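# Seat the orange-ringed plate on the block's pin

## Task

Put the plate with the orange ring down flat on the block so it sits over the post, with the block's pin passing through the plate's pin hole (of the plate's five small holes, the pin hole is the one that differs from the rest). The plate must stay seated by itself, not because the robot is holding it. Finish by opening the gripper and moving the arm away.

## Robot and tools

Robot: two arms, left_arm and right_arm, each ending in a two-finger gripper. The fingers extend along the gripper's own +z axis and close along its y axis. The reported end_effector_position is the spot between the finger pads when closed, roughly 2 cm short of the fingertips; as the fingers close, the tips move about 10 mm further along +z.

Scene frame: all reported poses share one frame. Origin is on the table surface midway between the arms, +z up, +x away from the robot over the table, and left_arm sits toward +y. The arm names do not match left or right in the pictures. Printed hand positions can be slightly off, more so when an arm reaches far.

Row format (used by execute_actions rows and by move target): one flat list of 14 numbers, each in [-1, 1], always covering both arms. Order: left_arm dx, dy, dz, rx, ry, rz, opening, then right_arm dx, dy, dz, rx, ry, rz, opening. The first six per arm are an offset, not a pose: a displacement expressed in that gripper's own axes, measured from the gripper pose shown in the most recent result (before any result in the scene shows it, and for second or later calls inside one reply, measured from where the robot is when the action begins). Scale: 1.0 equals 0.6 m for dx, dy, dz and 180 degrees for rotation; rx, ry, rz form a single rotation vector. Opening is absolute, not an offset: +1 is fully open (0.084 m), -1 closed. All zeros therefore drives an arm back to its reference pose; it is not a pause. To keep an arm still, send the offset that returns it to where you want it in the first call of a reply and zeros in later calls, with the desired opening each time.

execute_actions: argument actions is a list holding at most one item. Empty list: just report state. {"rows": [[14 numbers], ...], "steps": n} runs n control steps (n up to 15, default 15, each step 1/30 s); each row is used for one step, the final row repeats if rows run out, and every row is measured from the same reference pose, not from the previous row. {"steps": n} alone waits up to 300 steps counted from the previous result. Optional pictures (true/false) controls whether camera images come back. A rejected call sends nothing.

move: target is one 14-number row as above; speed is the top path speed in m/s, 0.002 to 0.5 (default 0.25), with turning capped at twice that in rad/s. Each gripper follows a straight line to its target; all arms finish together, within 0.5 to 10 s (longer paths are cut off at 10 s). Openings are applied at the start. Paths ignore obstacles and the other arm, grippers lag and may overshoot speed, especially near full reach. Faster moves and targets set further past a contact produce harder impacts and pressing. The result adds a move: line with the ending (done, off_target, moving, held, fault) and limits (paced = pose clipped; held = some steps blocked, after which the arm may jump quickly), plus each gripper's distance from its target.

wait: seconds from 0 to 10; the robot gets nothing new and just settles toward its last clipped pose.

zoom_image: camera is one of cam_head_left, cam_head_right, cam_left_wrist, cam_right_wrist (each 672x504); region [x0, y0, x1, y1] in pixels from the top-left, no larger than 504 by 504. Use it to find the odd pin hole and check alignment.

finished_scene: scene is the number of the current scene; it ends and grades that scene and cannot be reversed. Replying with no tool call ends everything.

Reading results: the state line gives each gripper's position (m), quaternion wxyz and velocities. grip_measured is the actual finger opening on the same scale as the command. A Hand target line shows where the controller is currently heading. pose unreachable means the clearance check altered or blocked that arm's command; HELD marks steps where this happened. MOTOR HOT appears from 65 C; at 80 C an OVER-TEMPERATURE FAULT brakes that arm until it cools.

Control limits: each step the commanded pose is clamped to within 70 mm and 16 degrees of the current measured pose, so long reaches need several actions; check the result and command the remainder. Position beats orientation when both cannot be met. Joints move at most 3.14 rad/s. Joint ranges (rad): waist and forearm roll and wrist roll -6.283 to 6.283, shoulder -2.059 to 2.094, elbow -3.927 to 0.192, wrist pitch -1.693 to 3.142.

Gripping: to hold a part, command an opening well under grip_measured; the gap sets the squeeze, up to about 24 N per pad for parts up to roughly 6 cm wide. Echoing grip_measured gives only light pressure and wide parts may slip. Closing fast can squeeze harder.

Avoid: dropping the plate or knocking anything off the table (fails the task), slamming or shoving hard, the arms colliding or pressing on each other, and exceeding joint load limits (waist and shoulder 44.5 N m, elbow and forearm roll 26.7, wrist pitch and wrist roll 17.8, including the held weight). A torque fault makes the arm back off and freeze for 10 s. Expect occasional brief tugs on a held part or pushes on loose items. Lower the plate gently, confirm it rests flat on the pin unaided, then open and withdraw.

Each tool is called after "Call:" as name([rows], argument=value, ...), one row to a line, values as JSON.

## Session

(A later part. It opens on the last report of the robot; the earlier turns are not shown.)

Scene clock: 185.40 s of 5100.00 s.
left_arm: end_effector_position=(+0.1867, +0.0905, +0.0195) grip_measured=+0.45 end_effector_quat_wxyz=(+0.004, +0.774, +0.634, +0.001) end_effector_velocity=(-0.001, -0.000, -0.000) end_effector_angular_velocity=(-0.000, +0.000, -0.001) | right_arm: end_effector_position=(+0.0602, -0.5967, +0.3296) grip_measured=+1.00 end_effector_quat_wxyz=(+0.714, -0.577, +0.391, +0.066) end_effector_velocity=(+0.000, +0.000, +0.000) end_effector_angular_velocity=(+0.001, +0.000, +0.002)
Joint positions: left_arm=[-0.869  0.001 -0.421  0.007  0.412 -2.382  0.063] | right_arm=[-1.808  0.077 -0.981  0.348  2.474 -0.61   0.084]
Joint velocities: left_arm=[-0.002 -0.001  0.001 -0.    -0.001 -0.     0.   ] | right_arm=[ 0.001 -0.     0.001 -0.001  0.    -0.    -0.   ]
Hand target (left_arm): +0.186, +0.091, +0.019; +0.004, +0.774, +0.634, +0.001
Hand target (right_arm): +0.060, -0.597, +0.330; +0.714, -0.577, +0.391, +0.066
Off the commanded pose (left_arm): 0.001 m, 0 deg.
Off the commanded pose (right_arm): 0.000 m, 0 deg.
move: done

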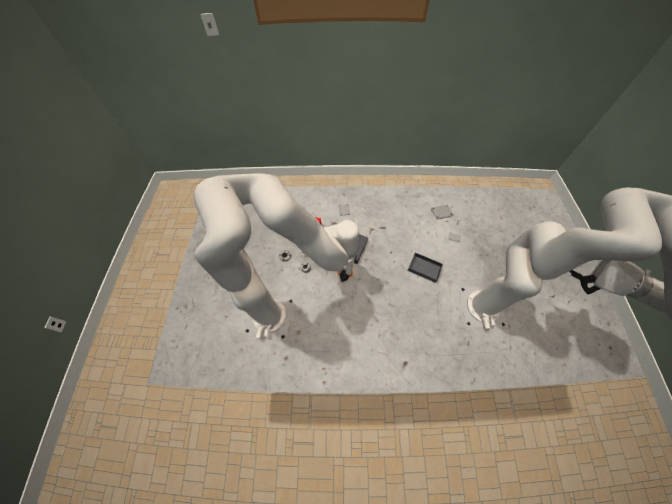

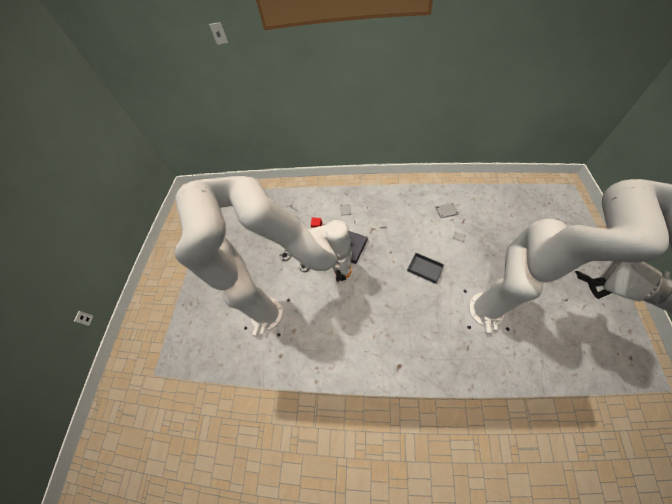

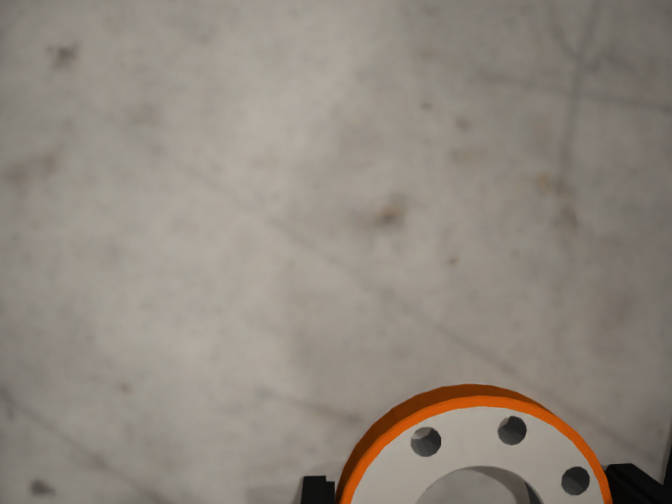

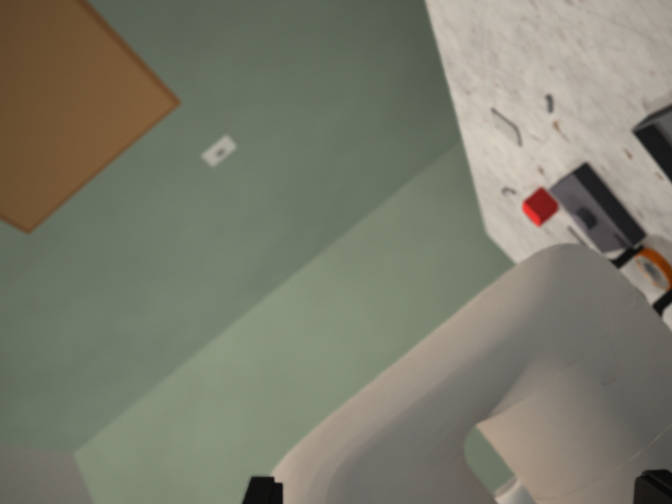

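Call:
move(target=[0, 0, -0.1, 0, 0, 0, -0.2, 0, 0, 0, 0, 0, 0, 1], speed=0.15)

Call:
move(target=[0.015, 0.1845, 0, 0, 0, -0.022, -0.2, 0, 0, 0, 0, 0, 0, 1], speed=0.15)

Scene clock: 191.07 s of 5100.00 s.
left_arm: end_effector_position=(+0.1861, +0.0910, +0.0789) grip_measured=+0.45 end_effector_quat_wxyz=(+0.004, +0.774, +0.634, +0.001) end_effector_velocity=(+0.001, -0.001, +0.003) end_effector_angular_velocity=(-0.003, -0.002, +0.000) | right_arm: end_effector_position=(+0.0602, -0.5967, +0.3296) grip_measured=+1.00 end_effector_quat_wxyz=(+0.714, -0.577, +0.391, +0.066) end_effector_velocity=(-0.000, +0.000, +0.000) end_effector_angular_velocity=(+0.001, +0.000, -0.001)
Joint positions: left_arm=[-0.871 -0.201 -0.445  0.005  0.639 -2.38   0.063] | right_arm=[-1.808  0.077 -0.981  0.348  2.474 -0.61   0.084]
Joint velocities: left_arm=[ 0.    -0.007 -0.004  0.     0.006 -0.     0.   ] | right_arm=[-0.001  0.    -0.001 -0.001  0.001 -0.    -0.   ]
Hand target (left_arm): +0.186, +0.091, +0.079; +0.004, +0.774, +0.634, +0.001
Hand target (right_arm): +0.060, -0.597, +0.330; +0.714, -0.577, +0.391, +0.066
Off the commanded pose (left_arm): 0.001 m, 0 deg.
Off the commanded pose (right_arm): 0.000 m, 0 deg.
After step 90, 1.77 s passed at rest.
move: done

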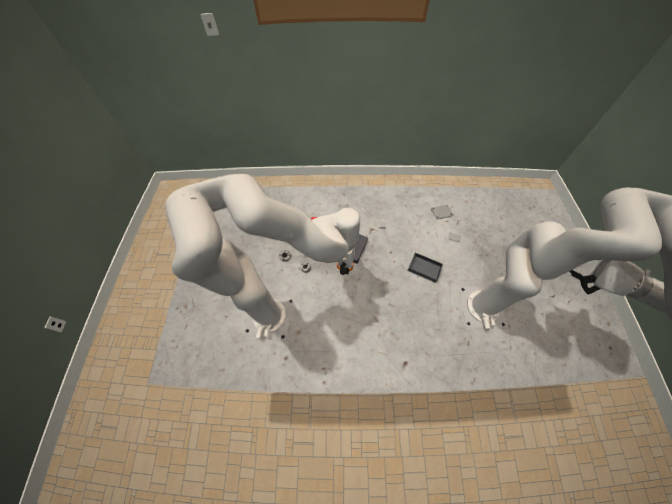

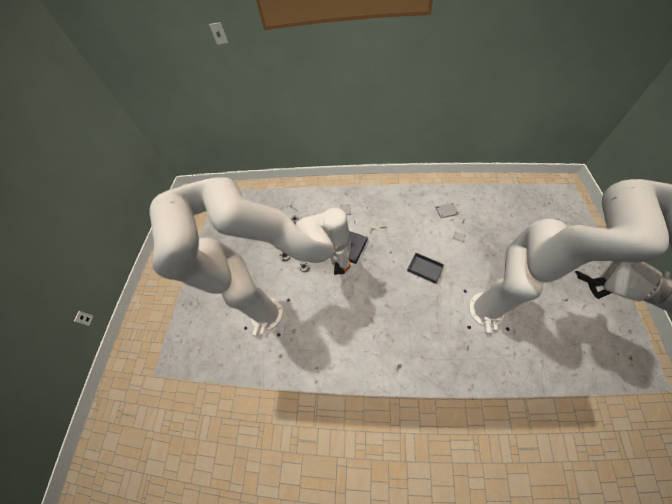

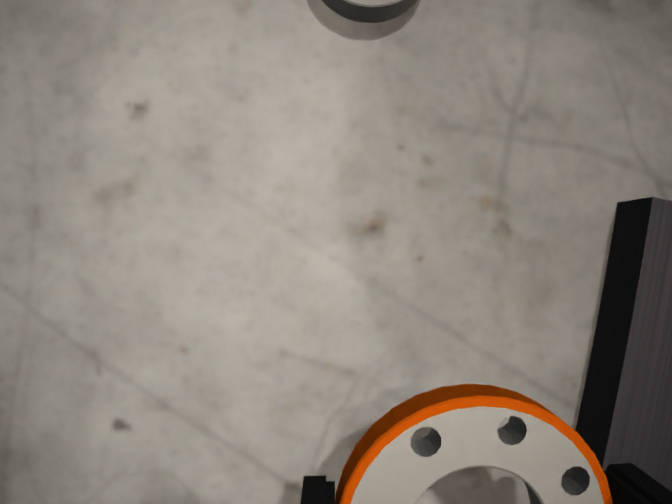

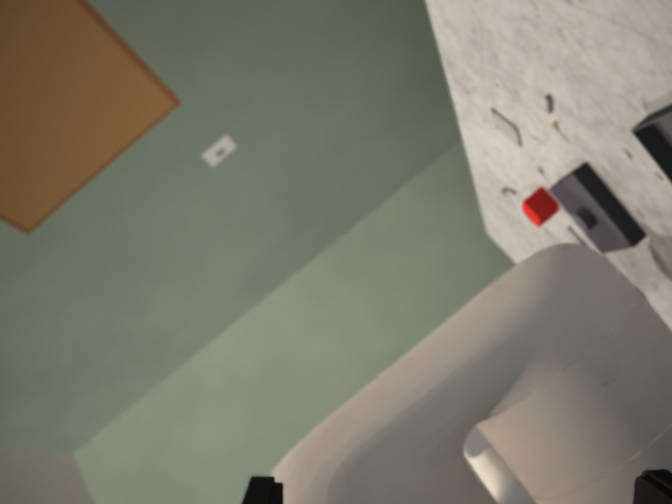

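Scene clock: 192.27 s of 5100.00 s.
left_arm: end_effector_position=(+0.2959, +0.0783, +0.0798) grip_measured=+0.45 end_effector_quat_wxyz=(+0.004, +0.751, +0.660, +0.001) end_effector_velocity=(+0.003, -0.002, +0.001) end_effector_angular_velocity=(-0.003, -0.002, +0.001) | right_arm: end_effector_position=(+0.0602, -0.5967, +0.3296) grip_measured=+1.00 end_effector_quat_wxyz=(+0.714, -0.577, +0.391, +0.066) end_effector_velocity=(-0.000, +0.000, +0.000) end_effector_angular_velocity=(+0.001, +0.000, +0.001)
Joint positions: left_arm=[-0.664  0.048 -0.726  0.002  0.671 -2.24   0.063] | right_arm=[-1.808  0.077 -0.981  0.348  2.474 -0.61   0.084]
Joint velocities: left_arm=[ 0.003  0.006 -0.01  -0.001  0.001  0.003  0.   ] | right_arm=[ 0.    -0.    -0.    -0.001  0.001  0.001 -0.   ]
Hand target (left_arm): +0.296, +0.078, +0.080; +0.004, +0.751, +0.660, +0.001
Hand target (right_arm): +0.060, -0.597, +0.330; +0.714, -0.577, +0.391, +0.066
Off the commanded pose (left_arm): 0.001 m, 0 deg.
Off the commanded pose (right_arm): 0.000 m, 0 deg.
move: done

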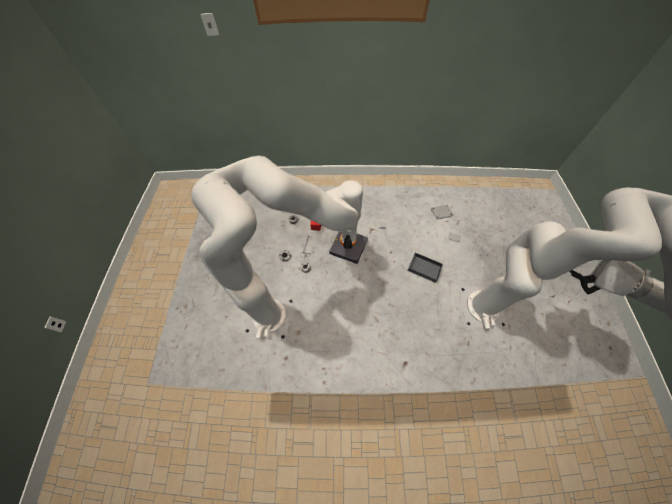

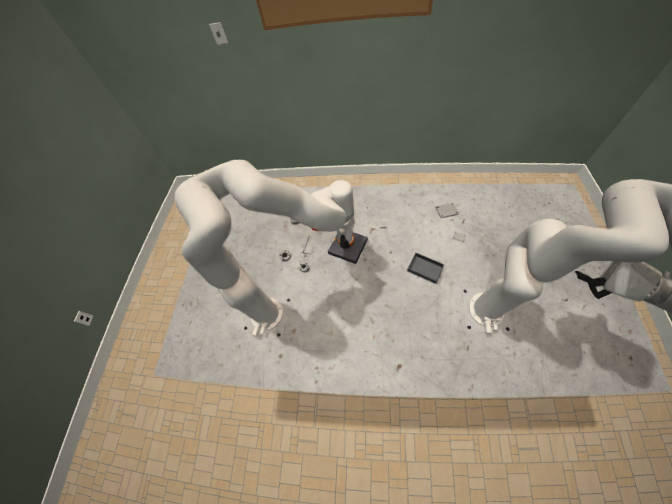

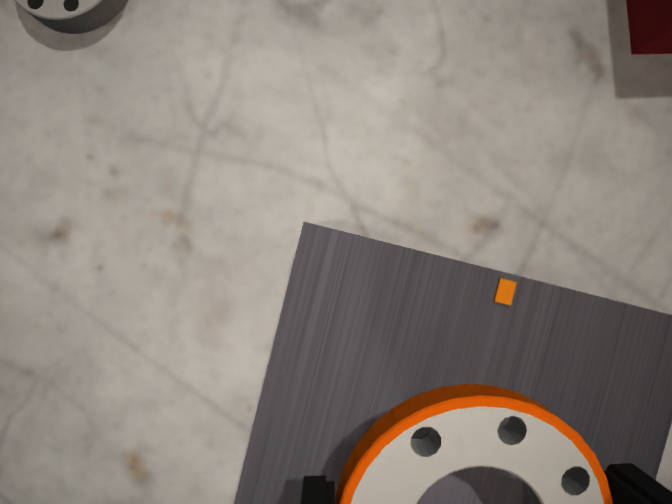

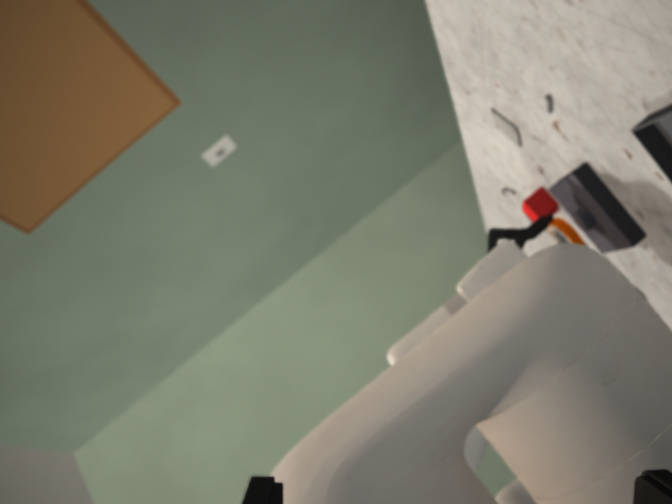

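Call:
move(target=[0, 0.0017, 0.023, 0, 0, 0, -0.2, 0, 0, 0, 0, 0, 0, 1], speed=0.02)

Scene clock: 198.93 s of 5100.00 s.
left_arm: end_effector_position=(+0.2970, +0.0781, +0.0662) grip_measured=+0.45 end_effector_quat_wxyz=(+0.004, +0.751, +0.660, +0.001) end_effector_velocity=(+0.001, +0.000, -0.001) end_effector_angular_velocity=(-0.001, -0.001, +0.000) | right_arm: end_effector_position=(+0.0602, -0.5967, +0.3296) grip_measured=+1.00 end_effector_quat_wxyz=(+0.714, -0.577, +0.391, +0.066) end_effector_velocity=(-0.000, -0.000, +0.000) end_effector_angular_velocity=(+0.000, -0.002, -0.003)
Joint positions: left_arm=[-0.663  0.083 -0.721  0.002  0.63  -2.239  0.063] | right_arm=[-1.808  0.077 -0.981  0.348  2.474 -0.61   0.084]
Joint velocities: left_arm=[ 0.001  0.003 -0.     0.    -0.004  0.001 -0.   ] | right_arm=[-0.002 -0.    -0.     0.002  0.001  0.     0.   ]
Hand target (left_arm): +0.297, +0.078, +0.066; +0.004, +0.751, +0.660, +0.001
Hand target (right_arm): +0.060, -0.597, +0.330; +0.714, -0.577, +0.391, +0.066
Off the commanded pose (left_arm): 0.000 m, 0 deg.
Off the commanded pose (right_arm): 0.000 m, 0 deg.
After step 90, 2.70 s passed at rest.
move: done

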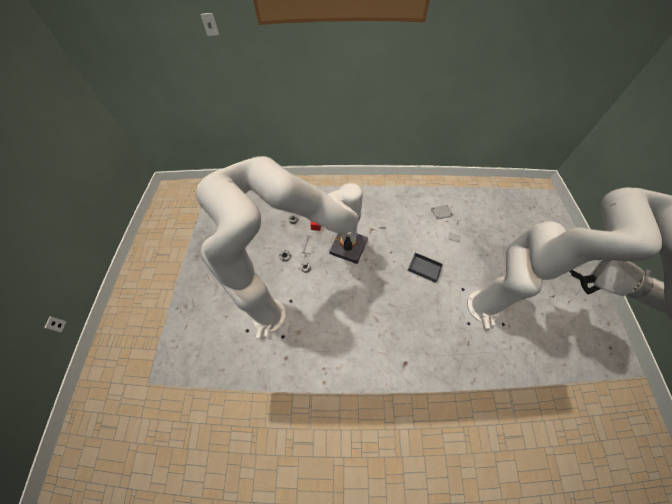

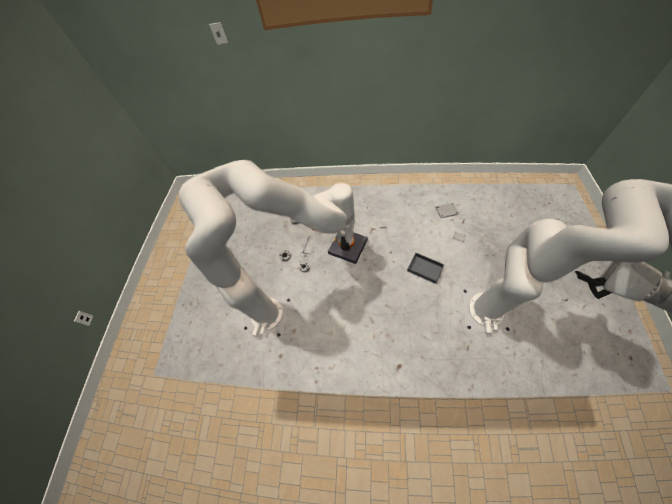

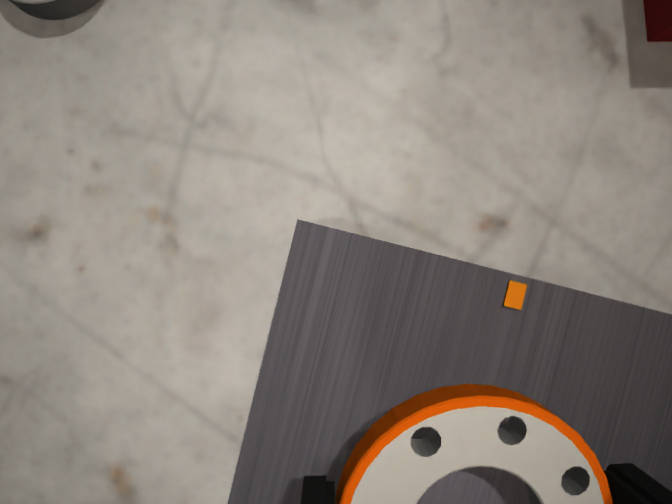

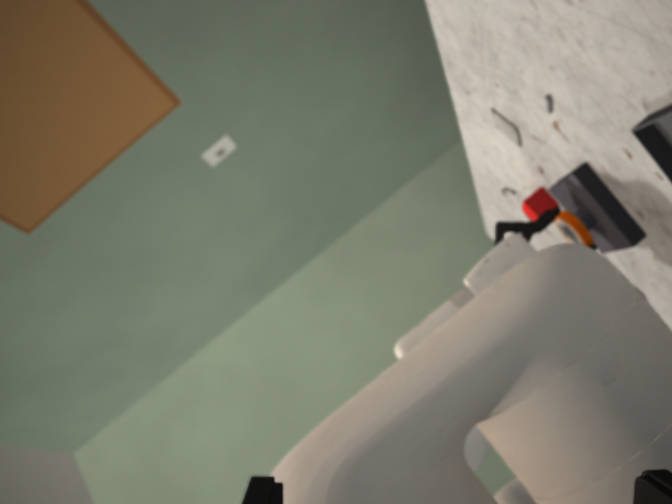

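Call:
move(target=[0, 0, 0.012, 0, 0, 0, -0.2, 0, 0, 0, 0, 0, 0, 1], speed=0.008)

Scene clock: 203.10 s of 5100.00 s.
left_arm: end_effector_position=(+0.2972, +0.0778, +0.0595) grip_measured=+0.45 end_effector_quat_wxyz=(+0.004, +0.751, +0.660, +0.001) end_effector_velocity=(+0.001, -0.000, -0.000) end_effector_angular_velocity=(+0.000, -0.001, +0.001) | right_arm: end_effector_position=(+0.0602, -0.5967, +0.3296) grip_measured=+1.00 end_effector_quat_wxyz=(+0.714, -0.577, +0.391, +0.066) end_effector_velocity=(+0.000, +0.000, +0.000) end_effector_angular_velocity=(+0.001, -0.001, +0.002)
Joint positions: left_arm=[-0.663  0.101 -0.718  0.002  0.609 -2.239  0.063] | right_arm=[-1.808  0.077 -0.981  0.348  2.474 -0.61   0.084]
Joint velocities: left_arm=[ 0.001  0.002 -0.001  0.001 -0.002 -0.002  0.   ] | right_arm=[ 0.002 -0.     0.     0.001  0.002 -0.    -0.   ]
Hand target (left_arm): +0.297, +0.078, +0.059; +0.004, +0.751, +0.660, +0.001
Hand target (right_arm): +0.060, -0.597, +0.330; +0.714, -0.577, +0.391, +0.066
Off the commanded pose (left_arm): 0.001 m, 0 deg.
Off the commanded pose (right_arm): 0.000 m, 0 deg.
After step 90, 0.07 s passed at rest.
move: done

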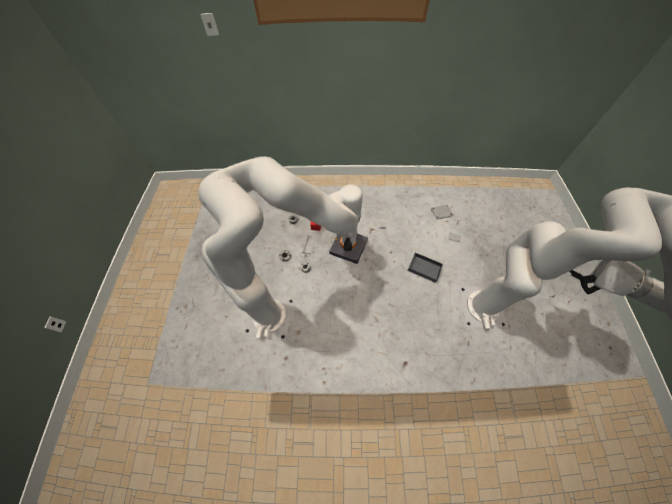

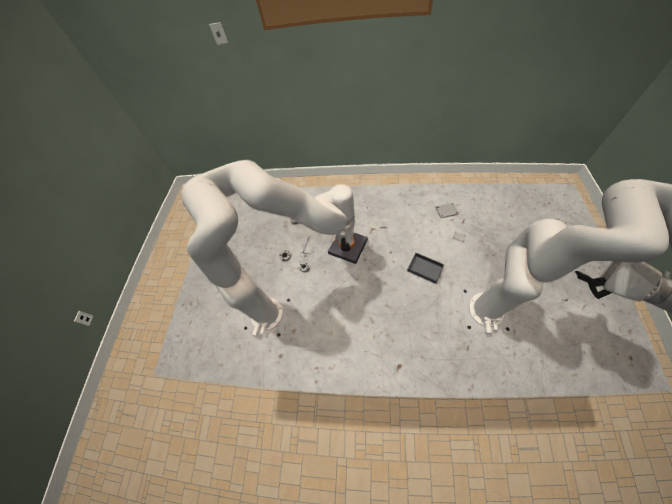

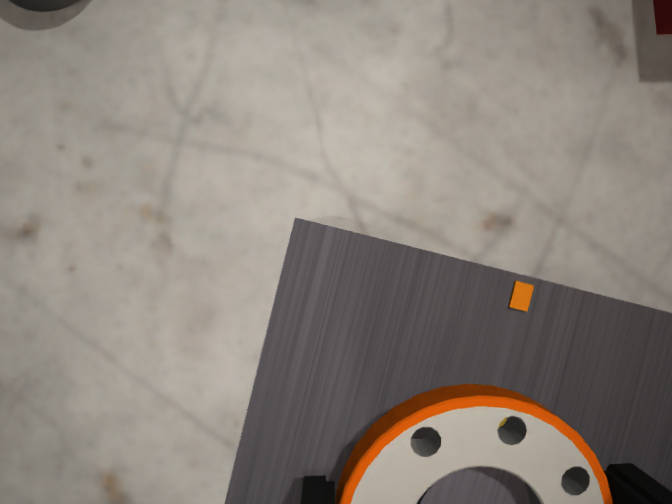

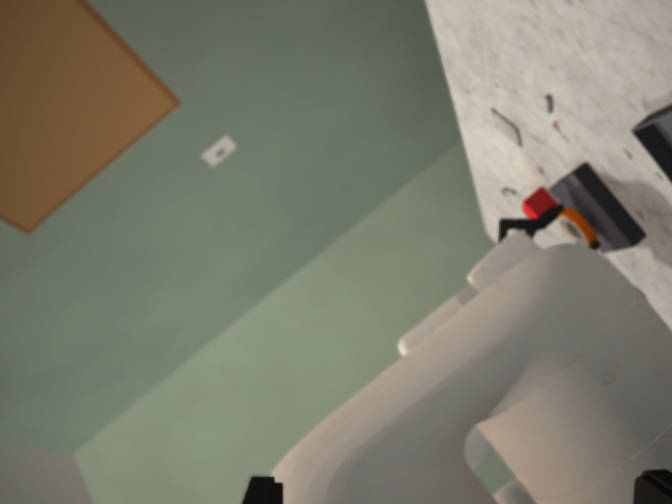

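No slip so far. I'll keep lowering it.

Call:
move(target=[0, 0, 0.014, 0, 0, 0, -0.2, 0, 0, 0, 0, 0, 0, 1], speed=0.008)

Scene clock: 206.27 s of 5100.00 s.
left_arm: end_effector_position=(+0.2969, +0.0781, +0.0508) grip_measured=+0.47 end_effector_quat_wxyz=(+0.004, +0.752, +0.660, +0.001) end_effector_velocity=(-0.000, -0.001, +0.000) end_effector_angular_velocity=(-0.001, -0.001, -0.000) | right_arm: end_effector_position=(+0.0602, -0.5967, +0.3296) grip_measured=+1.00 end_effector_quat_wxyz=(+0.714, -0.577, +0.391, +0.066) end_effector_velocity=(+0.000, +0.000, +0.000) end_effector_angular_velocity=(+0.001, -0.001, +0.000)
Joint positions: left_arm=[-0.663  0.123 -0.714  0.002  0.584 -2.239  0.064] | right_arm=[-1.808  0.077 -0.981  0.348  2.474 -0.61   0.084]
Joint velocities: left_arm=[-0.001 -0.     0.     0.    -0.002 -0.001  0.   ] | right_arm=[ 0.    -0.     0.     0.     0.001 -0.    -0.   ]
Hand target (left_arm): +0.297, +0.078, +0.051; +0.004, +0.751, +0.660, +0.001
Hand target (right_arm): +0.060, -0.597, +0.330; +0.714, -0.577, +0.391, +0.066
Off the commanded pose (left_arm): 0.001 m, 0 deg.
Off the commanded pose (right_arm): 0.000 m, 0 deg.
move: done

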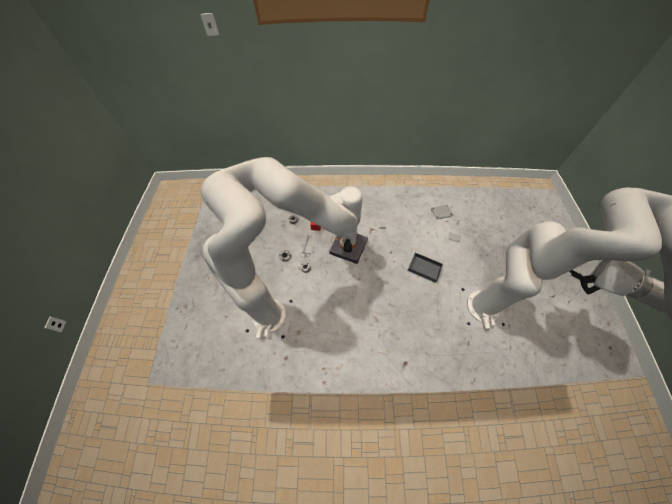

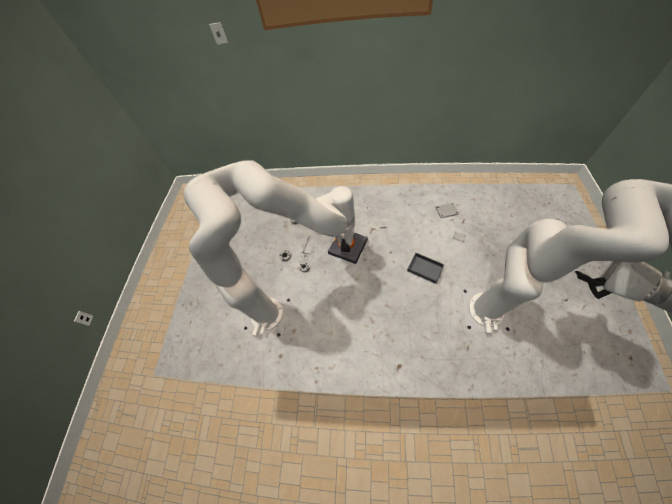

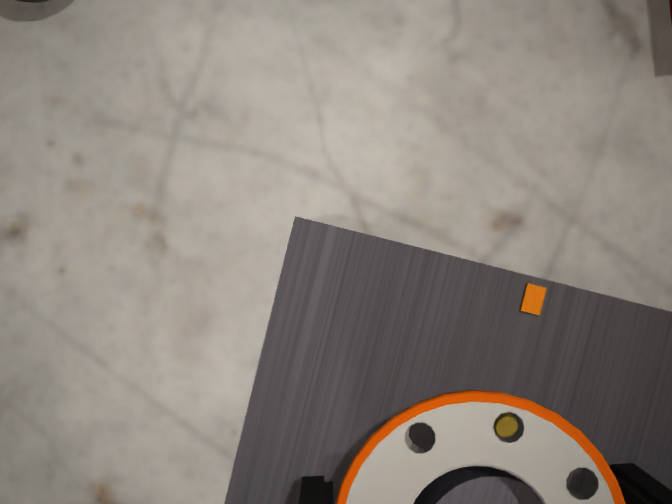

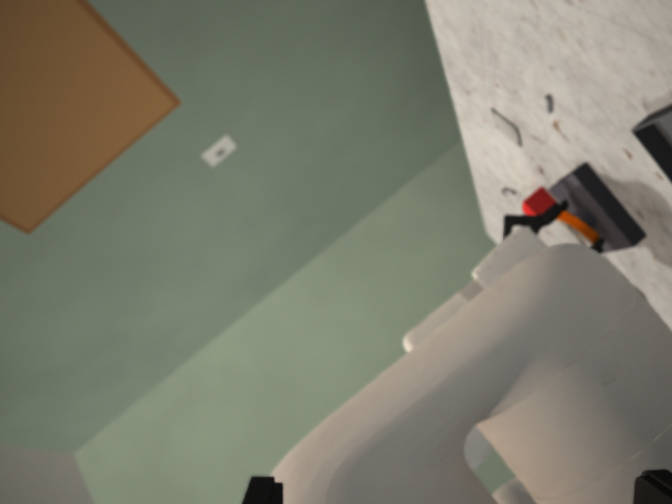

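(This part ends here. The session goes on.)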